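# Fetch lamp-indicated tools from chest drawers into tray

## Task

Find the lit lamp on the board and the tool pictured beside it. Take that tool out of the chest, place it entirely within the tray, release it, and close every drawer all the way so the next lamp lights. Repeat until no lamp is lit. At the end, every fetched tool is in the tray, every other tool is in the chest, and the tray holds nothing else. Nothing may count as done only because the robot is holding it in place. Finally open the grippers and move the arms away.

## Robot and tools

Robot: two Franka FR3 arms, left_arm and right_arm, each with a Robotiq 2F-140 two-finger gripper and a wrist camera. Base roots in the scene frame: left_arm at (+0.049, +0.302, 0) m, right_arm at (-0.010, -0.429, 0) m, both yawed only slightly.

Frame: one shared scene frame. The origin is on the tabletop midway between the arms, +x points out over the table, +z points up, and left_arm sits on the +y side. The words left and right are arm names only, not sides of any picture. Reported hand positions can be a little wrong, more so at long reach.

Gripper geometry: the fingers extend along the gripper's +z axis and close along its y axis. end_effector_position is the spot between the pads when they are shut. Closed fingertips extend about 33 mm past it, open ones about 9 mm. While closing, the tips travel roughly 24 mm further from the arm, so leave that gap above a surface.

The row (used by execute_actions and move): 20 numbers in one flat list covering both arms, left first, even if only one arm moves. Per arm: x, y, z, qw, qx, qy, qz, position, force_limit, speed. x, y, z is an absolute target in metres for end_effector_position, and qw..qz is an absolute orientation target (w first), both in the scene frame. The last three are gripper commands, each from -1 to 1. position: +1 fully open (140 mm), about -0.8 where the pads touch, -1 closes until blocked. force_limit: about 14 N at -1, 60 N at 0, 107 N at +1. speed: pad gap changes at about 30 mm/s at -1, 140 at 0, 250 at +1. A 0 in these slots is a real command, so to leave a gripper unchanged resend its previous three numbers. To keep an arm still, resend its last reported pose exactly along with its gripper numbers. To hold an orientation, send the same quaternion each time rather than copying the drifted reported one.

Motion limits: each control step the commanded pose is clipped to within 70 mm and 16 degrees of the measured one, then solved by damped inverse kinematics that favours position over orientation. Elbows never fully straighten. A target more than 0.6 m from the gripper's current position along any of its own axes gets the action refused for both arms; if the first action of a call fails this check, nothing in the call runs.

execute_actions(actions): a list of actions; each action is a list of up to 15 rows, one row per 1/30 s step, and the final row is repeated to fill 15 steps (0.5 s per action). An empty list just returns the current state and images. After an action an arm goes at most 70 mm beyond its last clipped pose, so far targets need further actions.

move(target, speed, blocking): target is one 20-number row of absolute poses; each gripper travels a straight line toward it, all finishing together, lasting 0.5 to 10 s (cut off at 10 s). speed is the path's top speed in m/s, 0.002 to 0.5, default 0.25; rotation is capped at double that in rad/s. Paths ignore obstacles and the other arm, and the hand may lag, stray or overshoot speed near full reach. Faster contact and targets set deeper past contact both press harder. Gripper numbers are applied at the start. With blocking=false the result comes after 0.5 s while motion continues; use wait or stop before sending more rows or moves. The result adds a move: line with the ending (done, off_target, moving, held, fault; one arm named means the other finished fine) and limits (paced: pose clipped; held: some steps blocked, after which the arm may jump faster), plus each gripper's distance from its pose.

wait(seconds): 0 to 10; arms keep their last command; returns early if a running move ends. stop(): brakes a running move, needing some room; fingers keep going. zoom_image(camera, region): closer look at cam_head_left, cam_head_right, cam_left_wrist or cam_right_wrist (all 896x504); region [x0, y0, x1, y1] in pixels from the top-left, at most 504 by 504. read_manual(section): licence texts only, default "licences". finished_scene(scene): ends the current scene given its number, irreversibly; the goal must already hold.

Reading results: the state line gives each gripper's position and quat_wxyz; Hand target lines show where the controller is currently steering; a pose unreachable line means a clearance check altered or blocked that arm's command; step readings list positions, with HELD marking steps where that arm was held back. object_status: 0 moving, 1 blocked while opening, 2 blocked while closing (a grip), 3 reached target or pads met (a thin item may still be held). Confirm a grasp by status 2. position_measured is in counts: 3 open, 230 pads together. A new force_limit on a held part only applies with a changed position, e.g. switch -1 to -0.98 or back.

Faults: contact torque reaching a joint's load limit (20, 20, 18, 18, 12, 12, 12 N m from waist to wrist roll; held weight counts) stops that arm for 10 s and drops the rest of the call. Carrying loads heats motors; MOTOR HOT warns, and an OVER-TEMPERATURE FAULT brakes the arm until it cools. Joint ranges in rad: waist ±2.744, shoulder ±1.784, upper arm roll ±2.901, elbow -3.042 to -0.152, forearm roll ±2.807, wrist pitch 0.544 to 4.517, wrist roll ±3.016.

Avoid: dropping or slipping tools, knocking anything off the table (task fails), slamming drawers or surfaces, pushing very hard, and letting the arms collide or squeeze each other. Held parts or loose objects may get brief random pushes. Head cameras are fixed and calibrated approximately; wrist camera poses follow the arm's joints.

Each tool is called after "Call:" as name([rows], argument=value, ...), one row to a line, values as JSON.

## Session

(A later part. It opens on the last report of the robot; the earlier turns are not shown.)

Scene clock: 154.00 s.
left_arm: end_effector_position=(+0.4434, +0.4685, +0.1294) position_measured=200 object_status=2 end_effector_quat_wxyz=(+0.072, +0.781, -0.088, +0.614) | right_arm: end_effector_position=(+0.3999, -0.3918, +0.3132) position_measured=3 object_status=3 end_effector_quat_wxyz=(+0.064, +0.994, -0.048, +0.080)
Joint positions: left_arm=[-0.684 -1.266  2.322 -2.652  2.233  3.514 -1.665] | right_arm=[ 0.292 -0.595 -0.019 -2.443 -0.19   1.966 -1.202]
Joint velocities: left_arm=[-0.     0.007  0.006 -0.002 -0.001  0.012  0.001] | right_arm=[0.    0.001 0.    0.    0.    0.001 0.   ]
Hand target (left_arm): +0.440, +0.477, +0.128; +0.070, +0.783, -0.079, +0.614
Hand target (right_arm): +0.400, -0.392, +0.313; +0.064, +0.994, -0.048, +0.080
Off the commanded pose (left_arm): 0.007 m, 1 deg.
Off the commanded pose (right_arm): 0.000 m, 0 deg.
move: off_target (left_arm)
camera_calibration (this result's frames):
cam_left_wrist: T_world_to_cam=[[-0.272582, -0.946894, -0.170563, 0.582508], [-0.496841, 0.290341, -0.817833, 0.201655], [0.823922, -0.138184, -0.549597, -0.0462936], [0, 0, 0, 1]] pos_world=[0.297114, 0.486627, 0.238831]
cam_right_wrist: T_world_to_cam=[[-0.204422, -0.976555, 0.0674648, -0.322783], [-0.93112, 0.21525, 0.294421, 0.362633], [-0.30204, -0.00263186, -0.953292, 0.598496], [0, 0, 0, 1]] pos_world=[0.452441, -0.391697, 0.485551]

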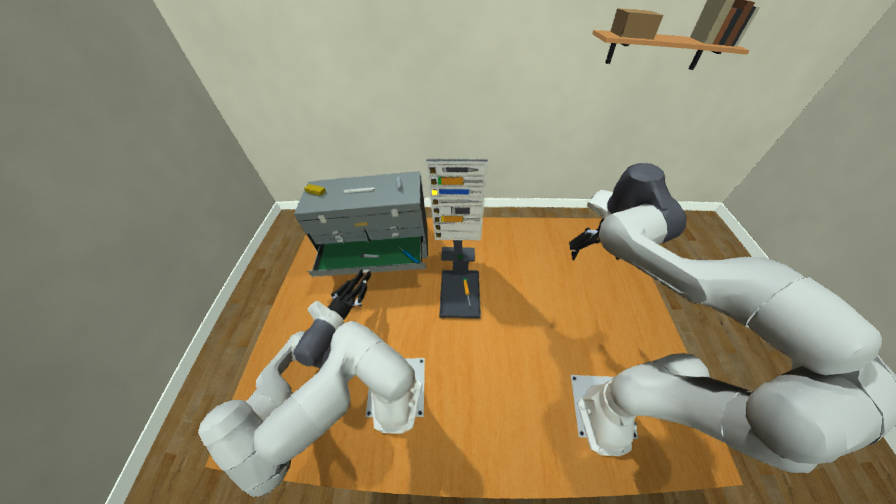

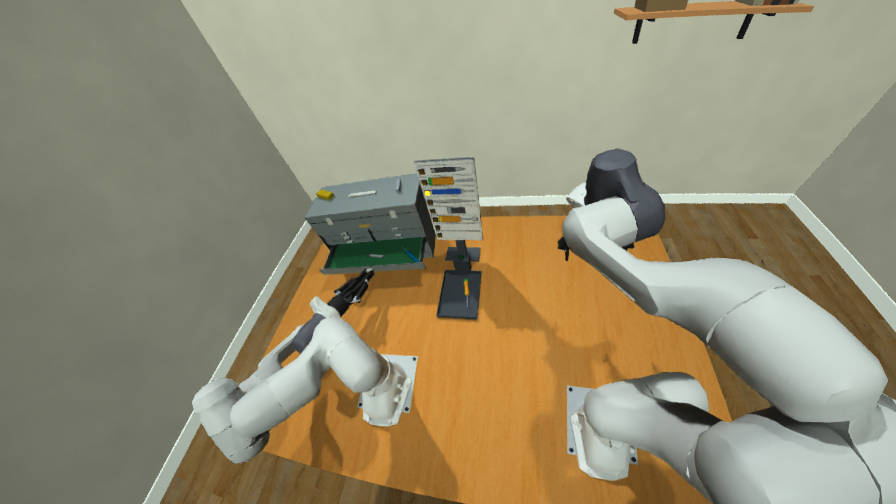

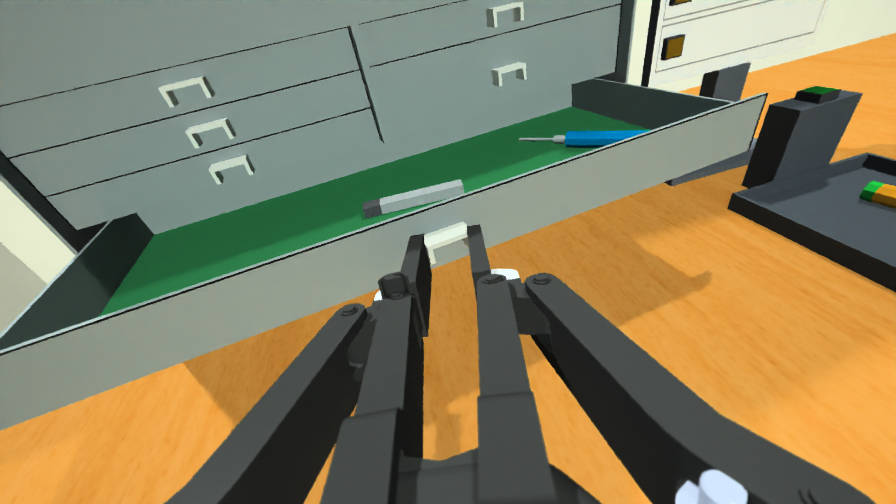

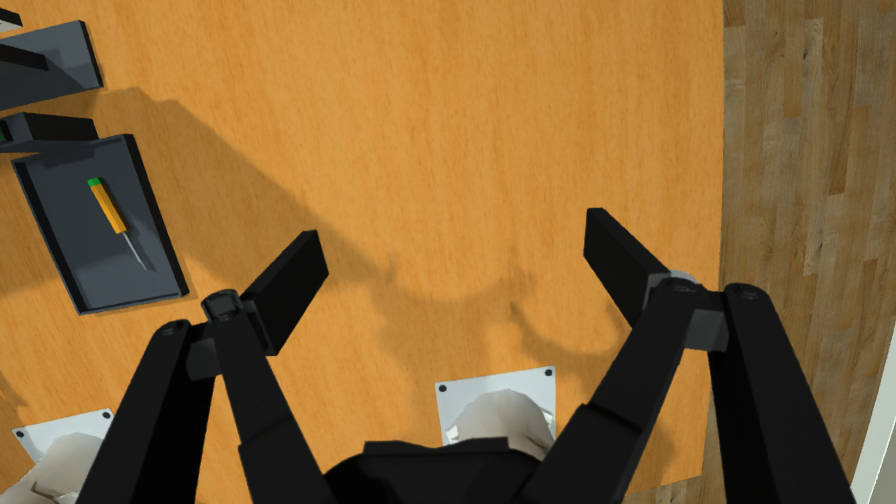

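Release, go above the blue tool for a look.

Call:
move(target=[0.42,0.474,0.128,0.07,0.783,-0.079,0.613,0,0.5,0,0.3999,-0.3918,0.3132,0.064,0.994,-0.048,0.080,1,0,0], speed=0.1)

Call:
move(target=[0.45,0.42,0.3,0,0.707,0.707,0,0,0.5,0,0.3999,-0.3918,0.3132,0.064,0.994,-0.048,0.080,1,0,0])

Scene clock: 155.00 s.
left_arm: end_effector_position=(+0.4212, +0.4756, +0.1268) position_measured=129 object_status=3 end_effector_quat_wxyz=(+0.068, +0.784, -0.080, +0.612) | right_arm: end_effector_position=(+0.3999, -0.3918, +0.3132) position_measured=3 object_status=3 end_effector_quat_wxyz=(+0.064, +0.994, -0.048, +0.080)
Joint positions: left_arm=[-0.661 -1.196  2.357 -2.661  2.241  3.58  -1.666] | right_arm=[ 0.292 -0.595 -0.019 -2.443 -0.19   1.966 -1.202]
Joint velocities: left_arm=[-0.002  0.004  0.002  0.001 -0.002  0.013  0.   ] | right_arm=[-0.001  0.    -0.001 -0.     0.001  0.001 -0.002]
Hand target (left_arm): +0.420, +0.474, +0.128; +0.070, +0.783, -0.079, +0.613
Hand target (right_arm): +0.400, -0.392, +0.313; +0.064, +0.994, -0.048, +0.080
Off the commanded pose (left_arm): 0.002 m, 0 deg.
Off the commanded pose (right_arm): 0.000 m, 0 deg.
move: done
camera_calibration (this result's frames):
cam_left_wrist: T_world_to_cam=[[-0.257326, -0.952037, -0.165556, 0.578094], [-0.508008, 0.27902, -0.814909, 0.196071], [0.822017, -0.125594, -0.555441, -0.0328575], [0, 0, 0, 1]] pos_world=[0.275374, 0.491532, 0.237237]
cam_right_wrist: T_world_to_cam=[[-0.204422, -0.976555, 0.0674648, -0.322783], [-0.93112, 0.21525, 0.294421, 0.362633], [-0.30204, -0.00263183, -0.953292, 0.598496], [0, 0, 0, 1]] pos_world=[0.452441, -0.391697, 0.485551]

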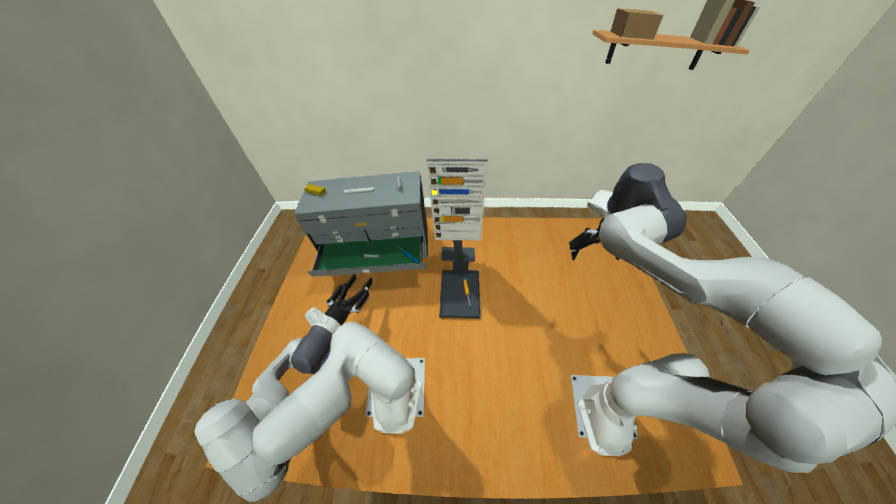

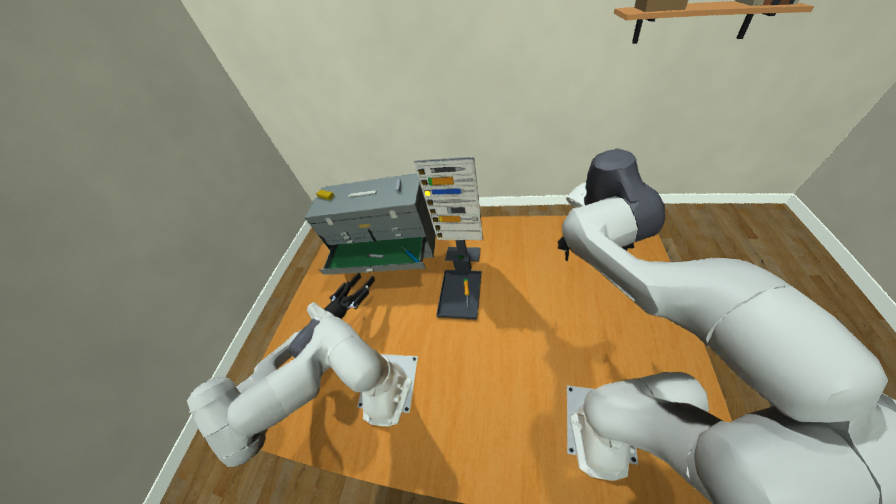

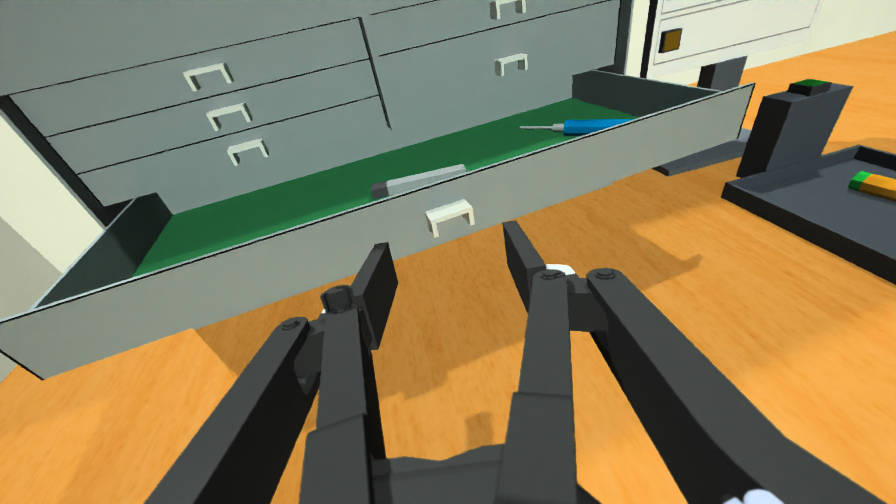

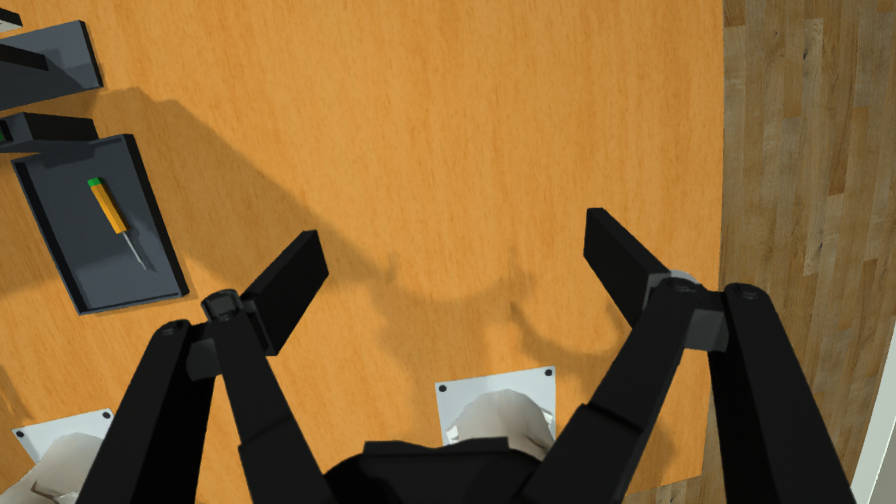

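Scene clock: 160.37 s.
left_arm: end_effector_position=(+0.4475, +0.4199, +0.2965) position_measured=129 object_status=3 end_effector_quat_wxyz=(+0.246, +0.777, +0.326, +0.479) | right_arm: end_effector_position=(+0.3999, -0.3918, +0.3132) position_measured=3 object_status=3 end_effector_quat_wxyz=(+0.064, +0.994, -0.048, +0.080)
Joint positions: left_arm=[ 0.642 -0.475  0.47  -3.046  1.588  3.979 -3.017] | right_arm=[ 0.292 -0.595 -0.019 -2.443 -0.19   1.966 -1.202]
Joint velocities: left_arm=[ 0.006  0.028 -0.    -0.001 -0.012  0.034 -0.002] | right_arm=[ 0.001  0.     0.001 -0.001  0.    -0.     0.001]
Hand target (left_arm): +0.448, +0.421, +0.298; +0.250, +0.773, +0.330, +0.480
Hand target (right_arm): +0.400, -0.392, +0.313; +0.064, +0.994, -0.048, +0.080
Off the commanded pose (left_arm): 0.004 m, 78 deg; orientation clipped at the last step of the last action.
Off the commanded pose (right_arm): 0.000 m, 0 deg.
joint sent to its limit (left arm) — the command would take joint 4 (elbow) past its lower limit and joint 7 (wrist roll) past its lower limit, so those joints were sent only as far as their limits.
move: off_target (left_arm); limits=paced
camera_calibration (this result's frames):
cam_left_wrist: T_world_to_cam=[[0.197592, -0.789774, 0.580701, 0.0670075], [-0.659594, -0.545339, -0.517244, 0.68901], [0.725185, -0.280824, -0.628685, 0.163076], [0, 0, 0, 1]] pos_world=[0.322967, 0.474461, 0.419999]
cam_right_wrist: T_world_to_cam=[[-0.204422, -0.976555, 0.0674648, -0.322783], [-0.93112, 0.215251, 0.294421, 0.362633], [-0.30204, -0.00263183, -0.953292, 0.598496], [0, 0, 0, 1]] pos_world=[0.452441, -0.391697, 0.485551]

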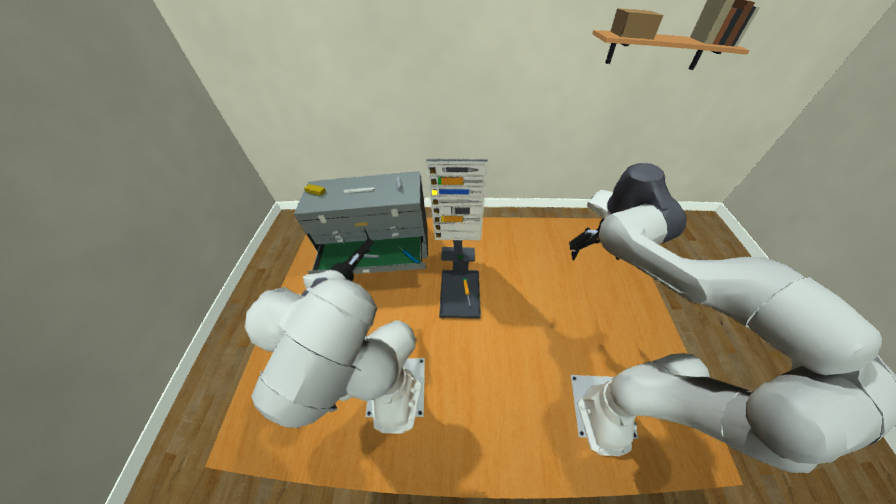

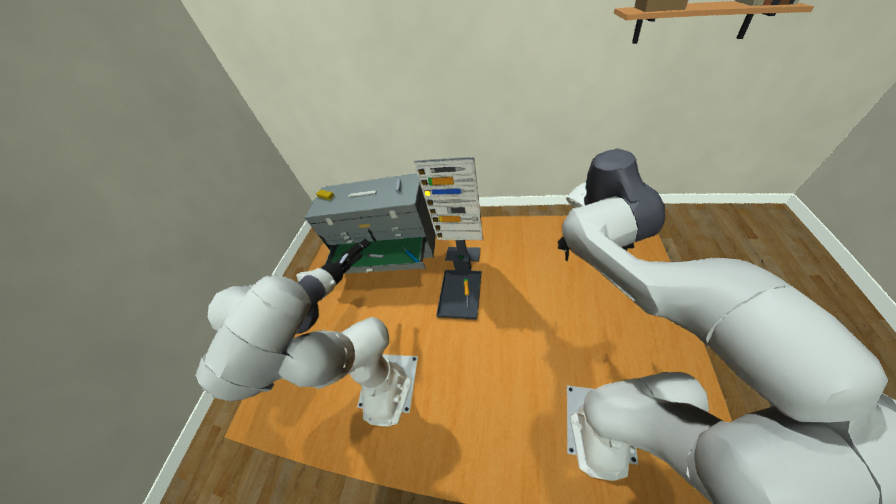

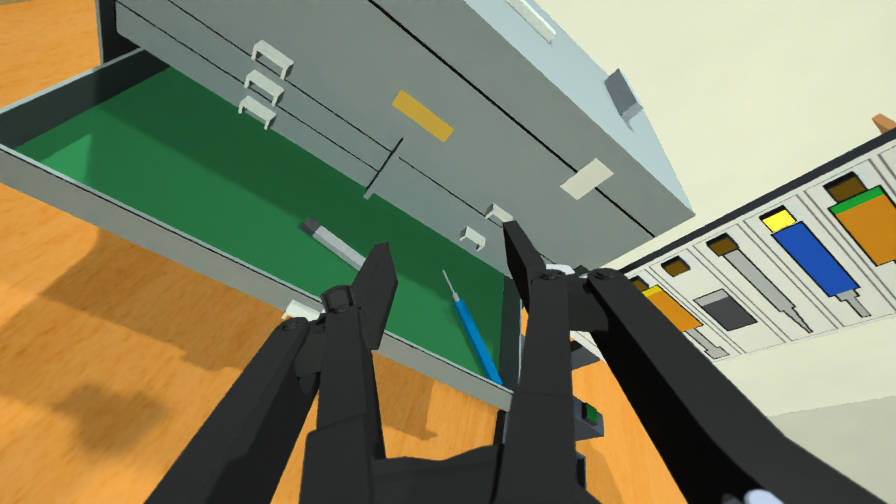

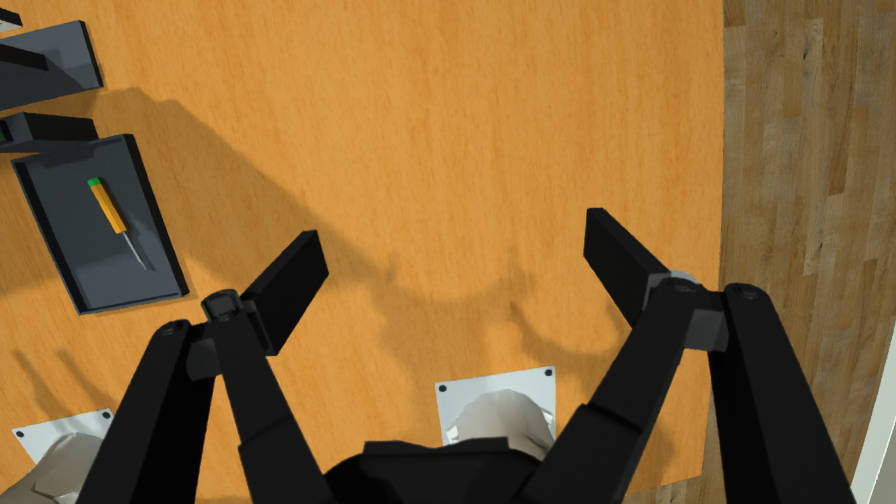

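Call:
move(target=[0.5,0.41,0.3,0,0.707,-0.707,0,0,0.5,0,0.3999,-0.3918,0.3132,0.064,0.994,-0.048,0.080,1,0,0])

Scene clock: 166.27 s.
left_arm: end_effector_position=(+0.4949, +0.4118, +0.2964) position_measured=129 object_status=3 end_effector_quat_wxyz=(+0.004, +0.718, -0.696, +0.000) | right_arm: end_effector_position=(+0.3999, -0.3918, +0.3132) position_measured=3 object_status=3 end_effector_quat_wxyz=(+0.064, +0.994, -0.048, +0.080)
Joint positions: left_arm=[-0.595  0.383  1.031 -1.567  2.806  4.53  -2.644] | right_arm=[ 0.292 -0.595 -0.019 -2.443 -0.19   1.966 -1.202]
Joint velocities: left_arm=[-0.001  0.001 -0.    -0.001  0.     0.001  0.028] | right_arm=[-0.     0.001 -0.    -0.001 -0.     0.    -0.001]
Hand target (left_arm): +0.494, +0.412, +0.297; +0.004, +0.713, -0.701, -0.003
Hand target (right_arm): +0.400, -0.392, +0.313; +0.064, +0.994, -0.048, +0.080
Off the commanded pose (left_arm): 0.007 m, 2 deg.
Off the commanded pose (right_arm): 0.000 m, 0 deg.
joint sent to its limit (left arm) — the command would take joint 5 (forearm roll) past its upper limit and joint 6 (wrist pitch) past its upper limit, so those joints were sent only as far as their limits.
move: off_target (left_arm)
camera_calibration (this result's frames):
cam_left_wrist: T_world_to_cam=[[-0.988598, 0.149993, 0.013273, 0.419501], [0.145702, 0.930606, 0.335773, -0.543344], [0.0380115, 0.333878, -0.94185, 0.306083], [0, 0, 0, 1]] pos_world=[0.48225, 0.340523, 0.465156]
cam_right_wrist: T_world_to_cam=[[-0.204422, -0.976555, 0.0674648, -0.322783], [-0.93112, 0.21525, 0.294421, 0.362633], [-0.30204, -0.00263193, -0.953292, 0.598496], [0, 0, 0, 1]] pos_world=[0.452441, -0.391697, 0.485551]

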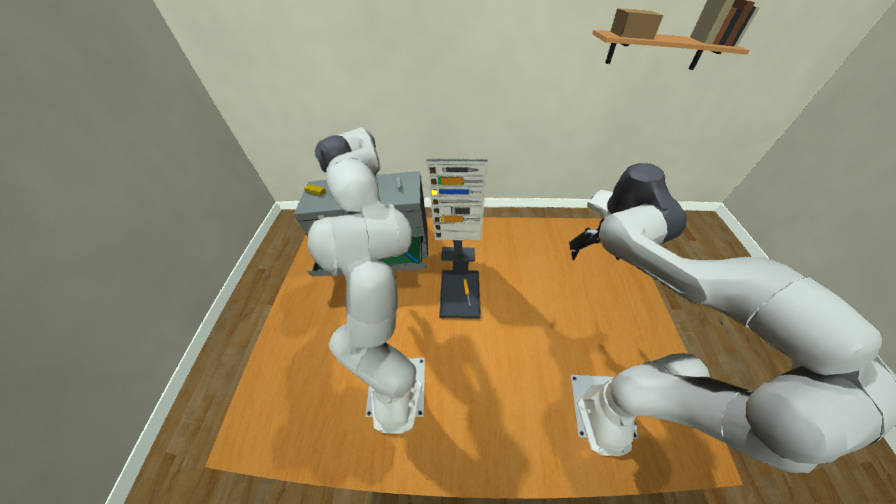

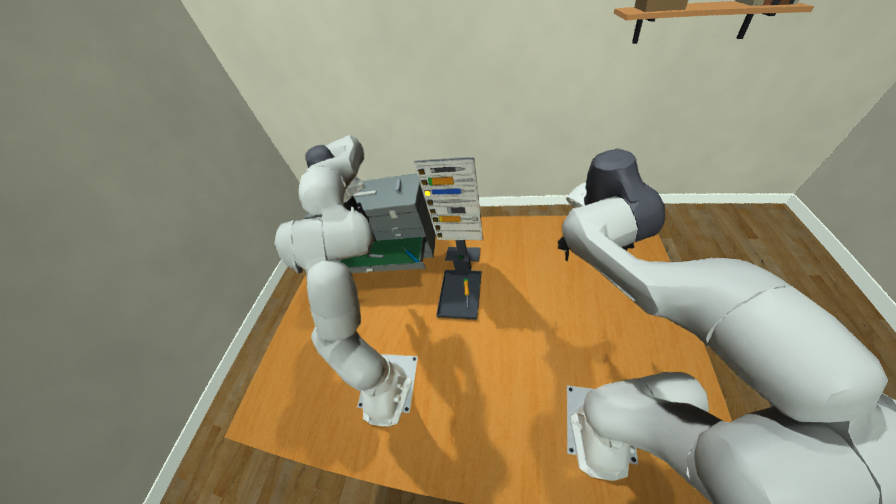

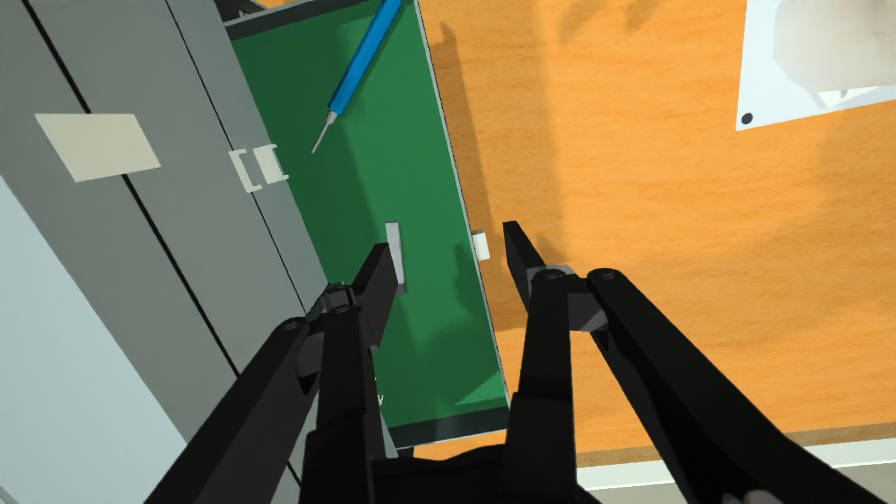

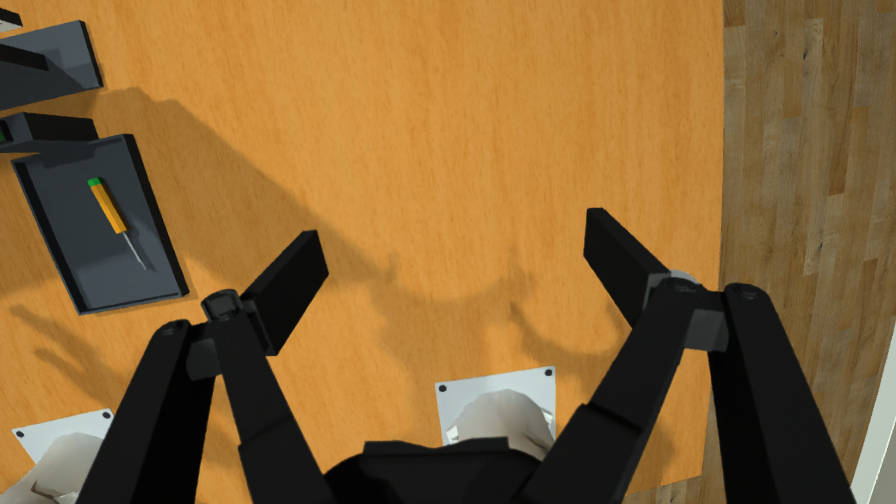

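Call:
move(target=[0.53,0.28,0.25,0,0.41,-0.91,0,-0.3,0.5,0,0.3999,-0.3918,0.3132,0.064,0.994,-0.048,0.080,1,0,0])

Scene clock: 168.77 s.
left_arm: end_effector_position=(+0.5270, +0.2799, +0.2508) position_measured=167 object_status=3 end_effector_quat_wxyz=(-0.002, -0.418, +0.908, +0.001) | right_arm: end_effector_position=(+0.3999, -0.3918, +0.3132) position_measured=3 object_status=3 end_effector_quat_wxyz=(+0.064, +0.994, -0.048, +0.080)
Joint positions: left_arm=[-0.752  0.429  0.873 -1.576  2.806  4.442 -2.203] | right_arm=[ 0.292 -0.595 -0.019 -2.443 -0.19   1.966 -1.202]
Joint velocities: left_arm=[ 0.001 -0.    -0.001  0.001 -0.    -0.001  0.031] | right_arm=[ 0.002  0.001 -0.001  0.     0.    -0.001  0.002]
Hand target (left_arm): +0.528, +0.281, +0.251; -0.000, -0.411, +0.912, +0.003
Hand target (right_arm): +0.400, -0.392, +0.313; +0.064, +0.994, -0.048, +0.080
Off the commanded pose (left_arm): 0.003 m, 1 deg.
Off the commanded pose (right_arm): 0.000 m, 0 deg.
joint sent to its limit (left arm) — the command would take joint 5 (forearm roll) past its upper limit, so that joint was sent only as far as its limit.
move: done
camera_calibration (this result's frames):
cam_left_wrist: T_world_to_cam=[[-0.628902, 0.777376, 0.0129801, 0.106541], [0.734266, 0.588372, 0.338632, -0.625111], [0.255607, 0.222497, -0.94083, 0.22222], [0, 0, 0, 1]] pos_world=[0.469201, 0.235532, 0.41937]
cam_right_wrist: T_world_to_cam=[[-0.204422, -0.976555, 0.0674649, -0.322783], [-0.93112, 0.215251, 0.294421, 0.362633], [-0.30204, -0.00263182, -0.953292, 0.598496], [0, 0, 0, 1]] pos_world=[0.452441, -0.391697, 0.485551]

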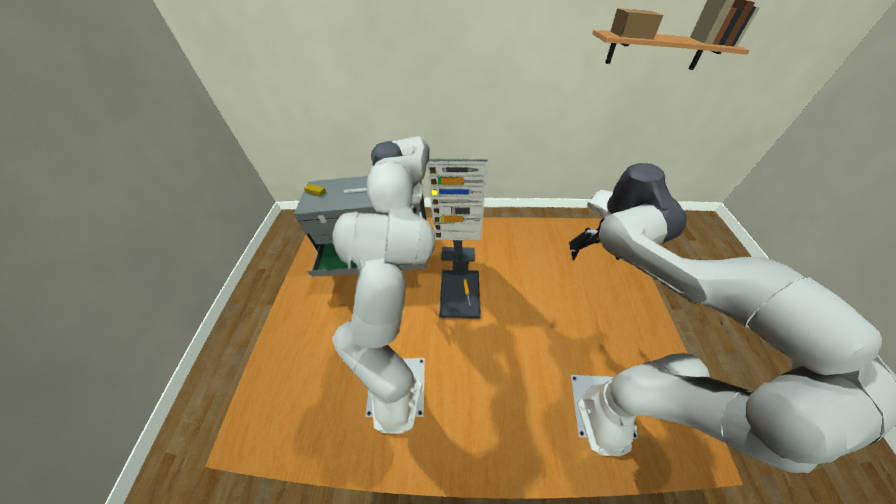

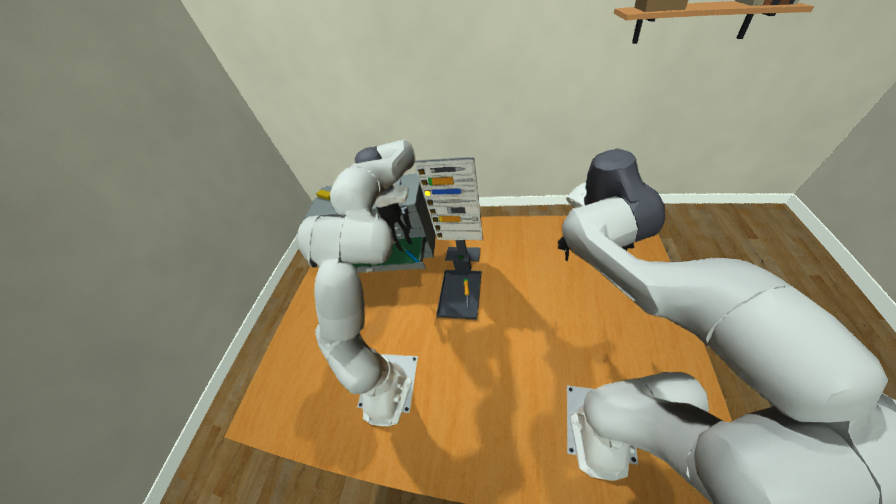

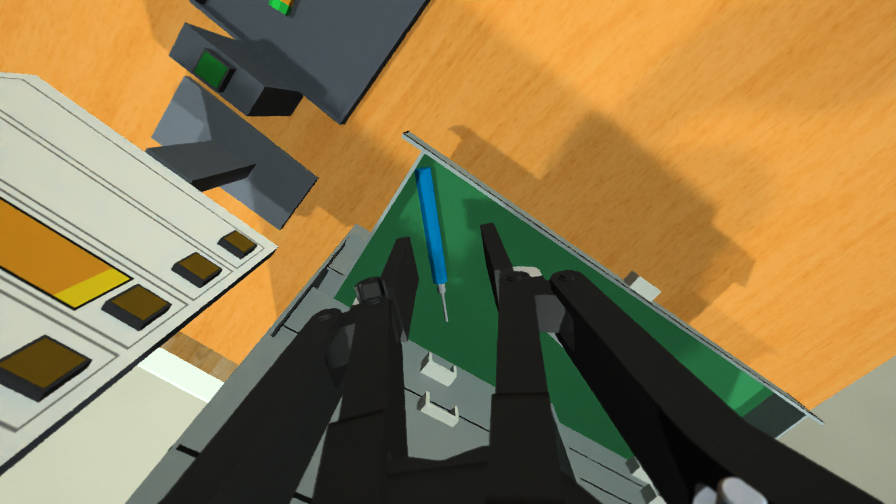

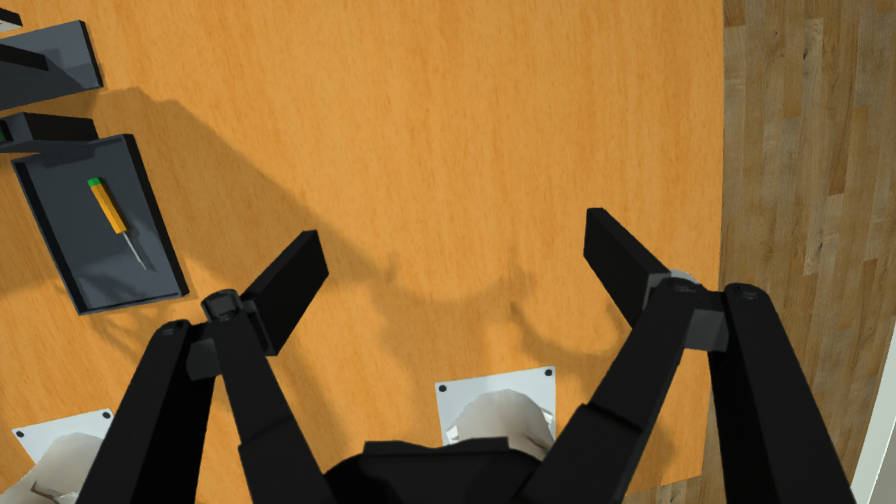

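Well aligned. Descend.

Call:
move(target=[0.53,0.28,0.14,0,0.41,-0.91,0,-0.3,0.5,0,0.3999,-0.3918,0.3132,0.064,0.994,-0.048,0.080,1,0,0], speed=0.08)

Call:
move(target=[0.53,0.28,0.14,0,0.41,-0.91,0,-1,0.5,0,0.3999,-0.3918,0.3132,0.064,0.994,-0.048,0.080,1,0,0], speed=0.08)

Scene clock: 170.67 s.
left_arm: end_effector_position=(+0.5296, +0.2835, +0.1490) position_measured=167 object_status=3 end_effector_quat_wxyz=(-0.001, -0.420, +0.908, -0.003) | right_arm: end_effector_position=(+0.3999, -0.3918, +0.3132) position_measured=3 object_status=3 end_effector_quat_wxyz=(+0.064, +0.994, -0.048, +0.080)
Joint positions: left_arm=[-0.688  0.497  0.792 -1.737  2.739  4.219 -2.136] | right_arm=[ 0.292 -0.595 -0.019 -2.443 -0.19   1.966 -1.202]
Joint velocities: left_arm=[ 0.005 -0.002 -0.009 -0.001 -0.007 -0.011  0.02 ] | right_arm=[ 0.    -0.    -0.001  0.    -0.001 -0.     0.   ]
Hand target (left_arm): +0.531, +0.279, +0.140; +0.000, -0.410, +0.912, -0.000
Hand target (right_arm): +0.400, -0.392, +0.313; +0.064, +0.994, -0.048, +0.080
Off the commanded pose (left_arm): 0.010 m, 1 deg.
Off the commanded pose (right_arm): 0.000 m, 0 deg.
move: off_target (left_arm)
camera_calibration (this result's frames):
cam_left_wrist: T_world_to_cam=[[-0.631845, 0.77508, 0.00476942, 0.110147], [0.730382, 0.593324, 0.338392, -0.593957], [0.259451, 0.217295, -0.940993, 0.124418], [0, 0, 0, 1]] pos_world=[0.471131, 0.240002, 0.317541]
cam_right_wrist: T_world_to_cam=[[-0.204422, -0.976555, 0.0674648, -0.322783], [-0.93112, 0.21525, 0.294421, 0.362633], [-0.30204, -0.00263189, -0.953292, 0.598496], [0, 0, 0, 1]] pos_world=[0.452441, -0.391697, 0.485551]

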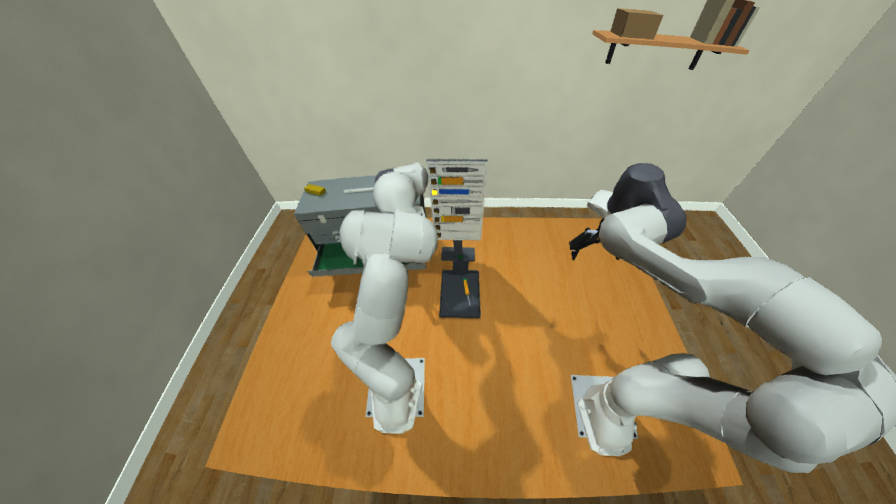

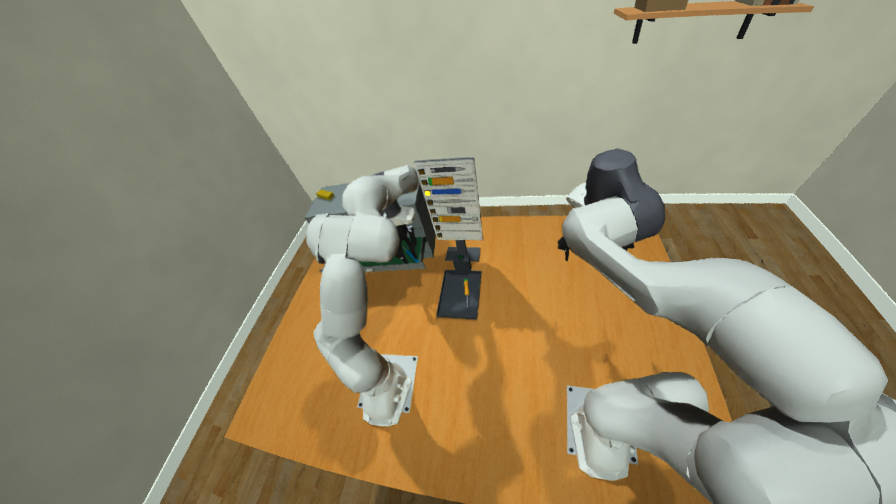

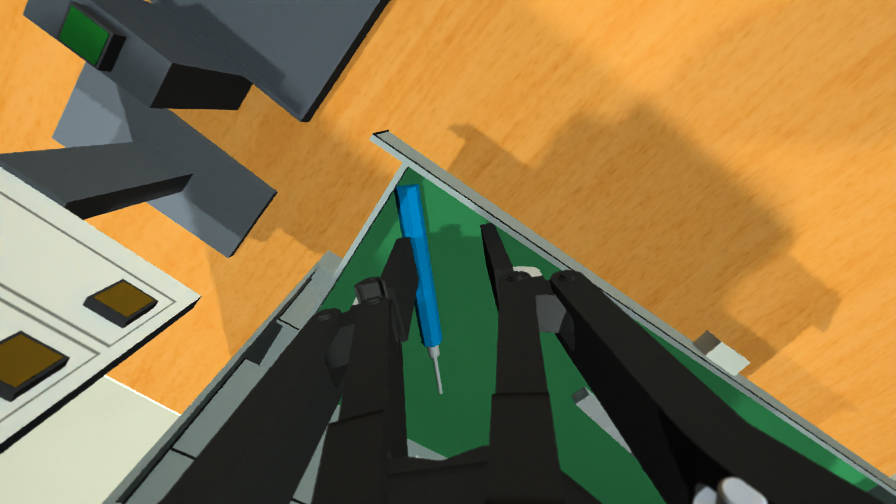

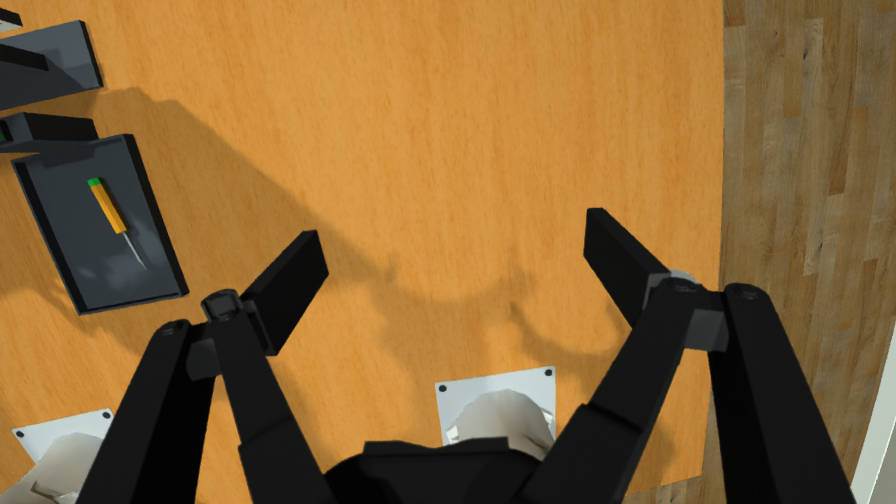

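Scene clock: 171.37 s.
left_arm: end_effector_position=(+0.5313, +0.2829, +0.1504) position_measured=234 object_status=3 end_effector_quat_wxyz=(+0.001, -0.418, +0.908, -0.005) | right_arm: end_effector_position=(+0.3999, -0.3918, +0.3132) position_measured=3 object_status=3 end_effector_quat_wxyz=(+0.064, +0.994, -0.048, +0.080)
Joint positions: left_arm=[-0.688  0.494  0.791 -1.736  2.739  4.216 -2.132] | right_arm=[ 0.292 -0.595 -0.019 -2.443 -0.19   1.966 -1.202]
Joint velocities: left_arm=[ 0.     0.     0.001 -0.    -0.    -0.001  0.006] | right_arm=[ 0.     0.001 -0.001  0.001 -0.001 -0.    -0.   ]
Hand target (left_arm): +0.530, +0.280, +0.140; -0.000, -0.411, +0.912, +0.000
Hand target (right_arm): +0.400, -0.392, +0.313; +0.064, +0.994, -0.048, +0.080
Off the commanded pose (left_arm): 0.011 m, 1 deg.
Off the commanded pose (right_arm): 0.000 m, 0 deg.
move: off_target (left_arm)
camera_calibration (this result's frames):
cam_left_wrist: T_world_to_cam=[[-0.628469, 0.777834, -0.000710745, 0.10997], [0.730805, 0.590783, 0.341905, -0.595312], [0.266365, 0.214357, -0.939734, 0.122419], [0, 0, 0, 1]] pos_world=[0.471561, 0.23992, 0.31866]
cam_right_wrist: T_world_to_cam=[[-0.204422, -0.976555, 0.0674649, -0.322783], [-0.93112, 0.21525, 0.294421, 0.362633], [-0.30204, -0.00263191, -0.953292, 0.598496], [0, 0, 0, 1]] pos_world=[0.452441, -0.391697, 0.485551]

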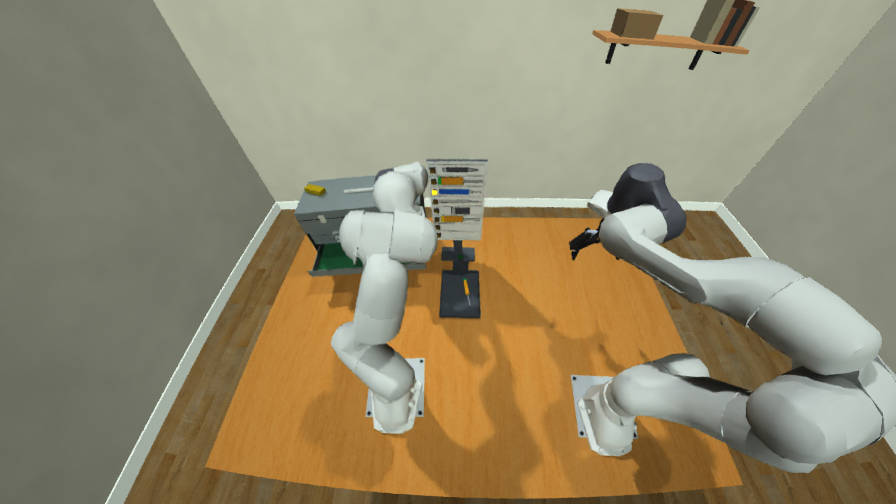

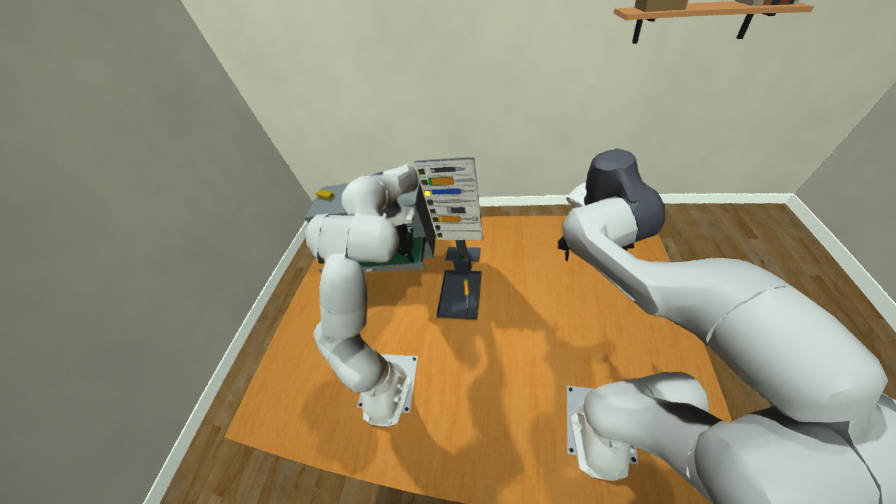

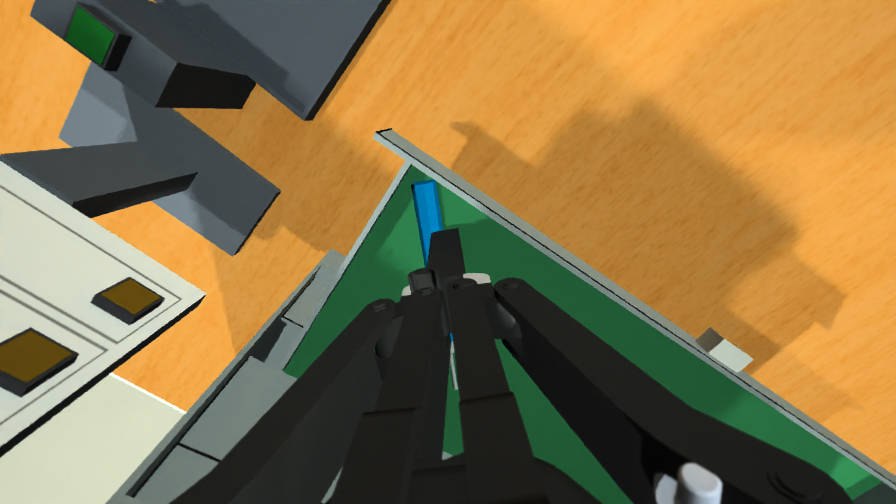

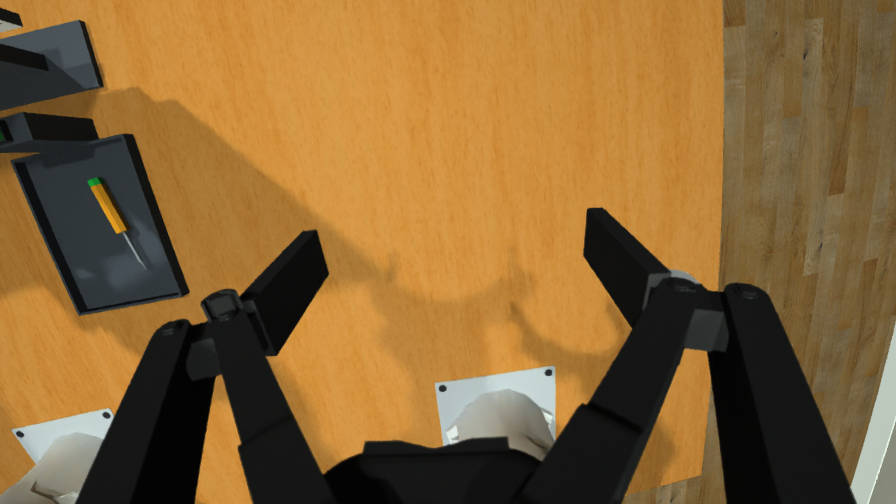

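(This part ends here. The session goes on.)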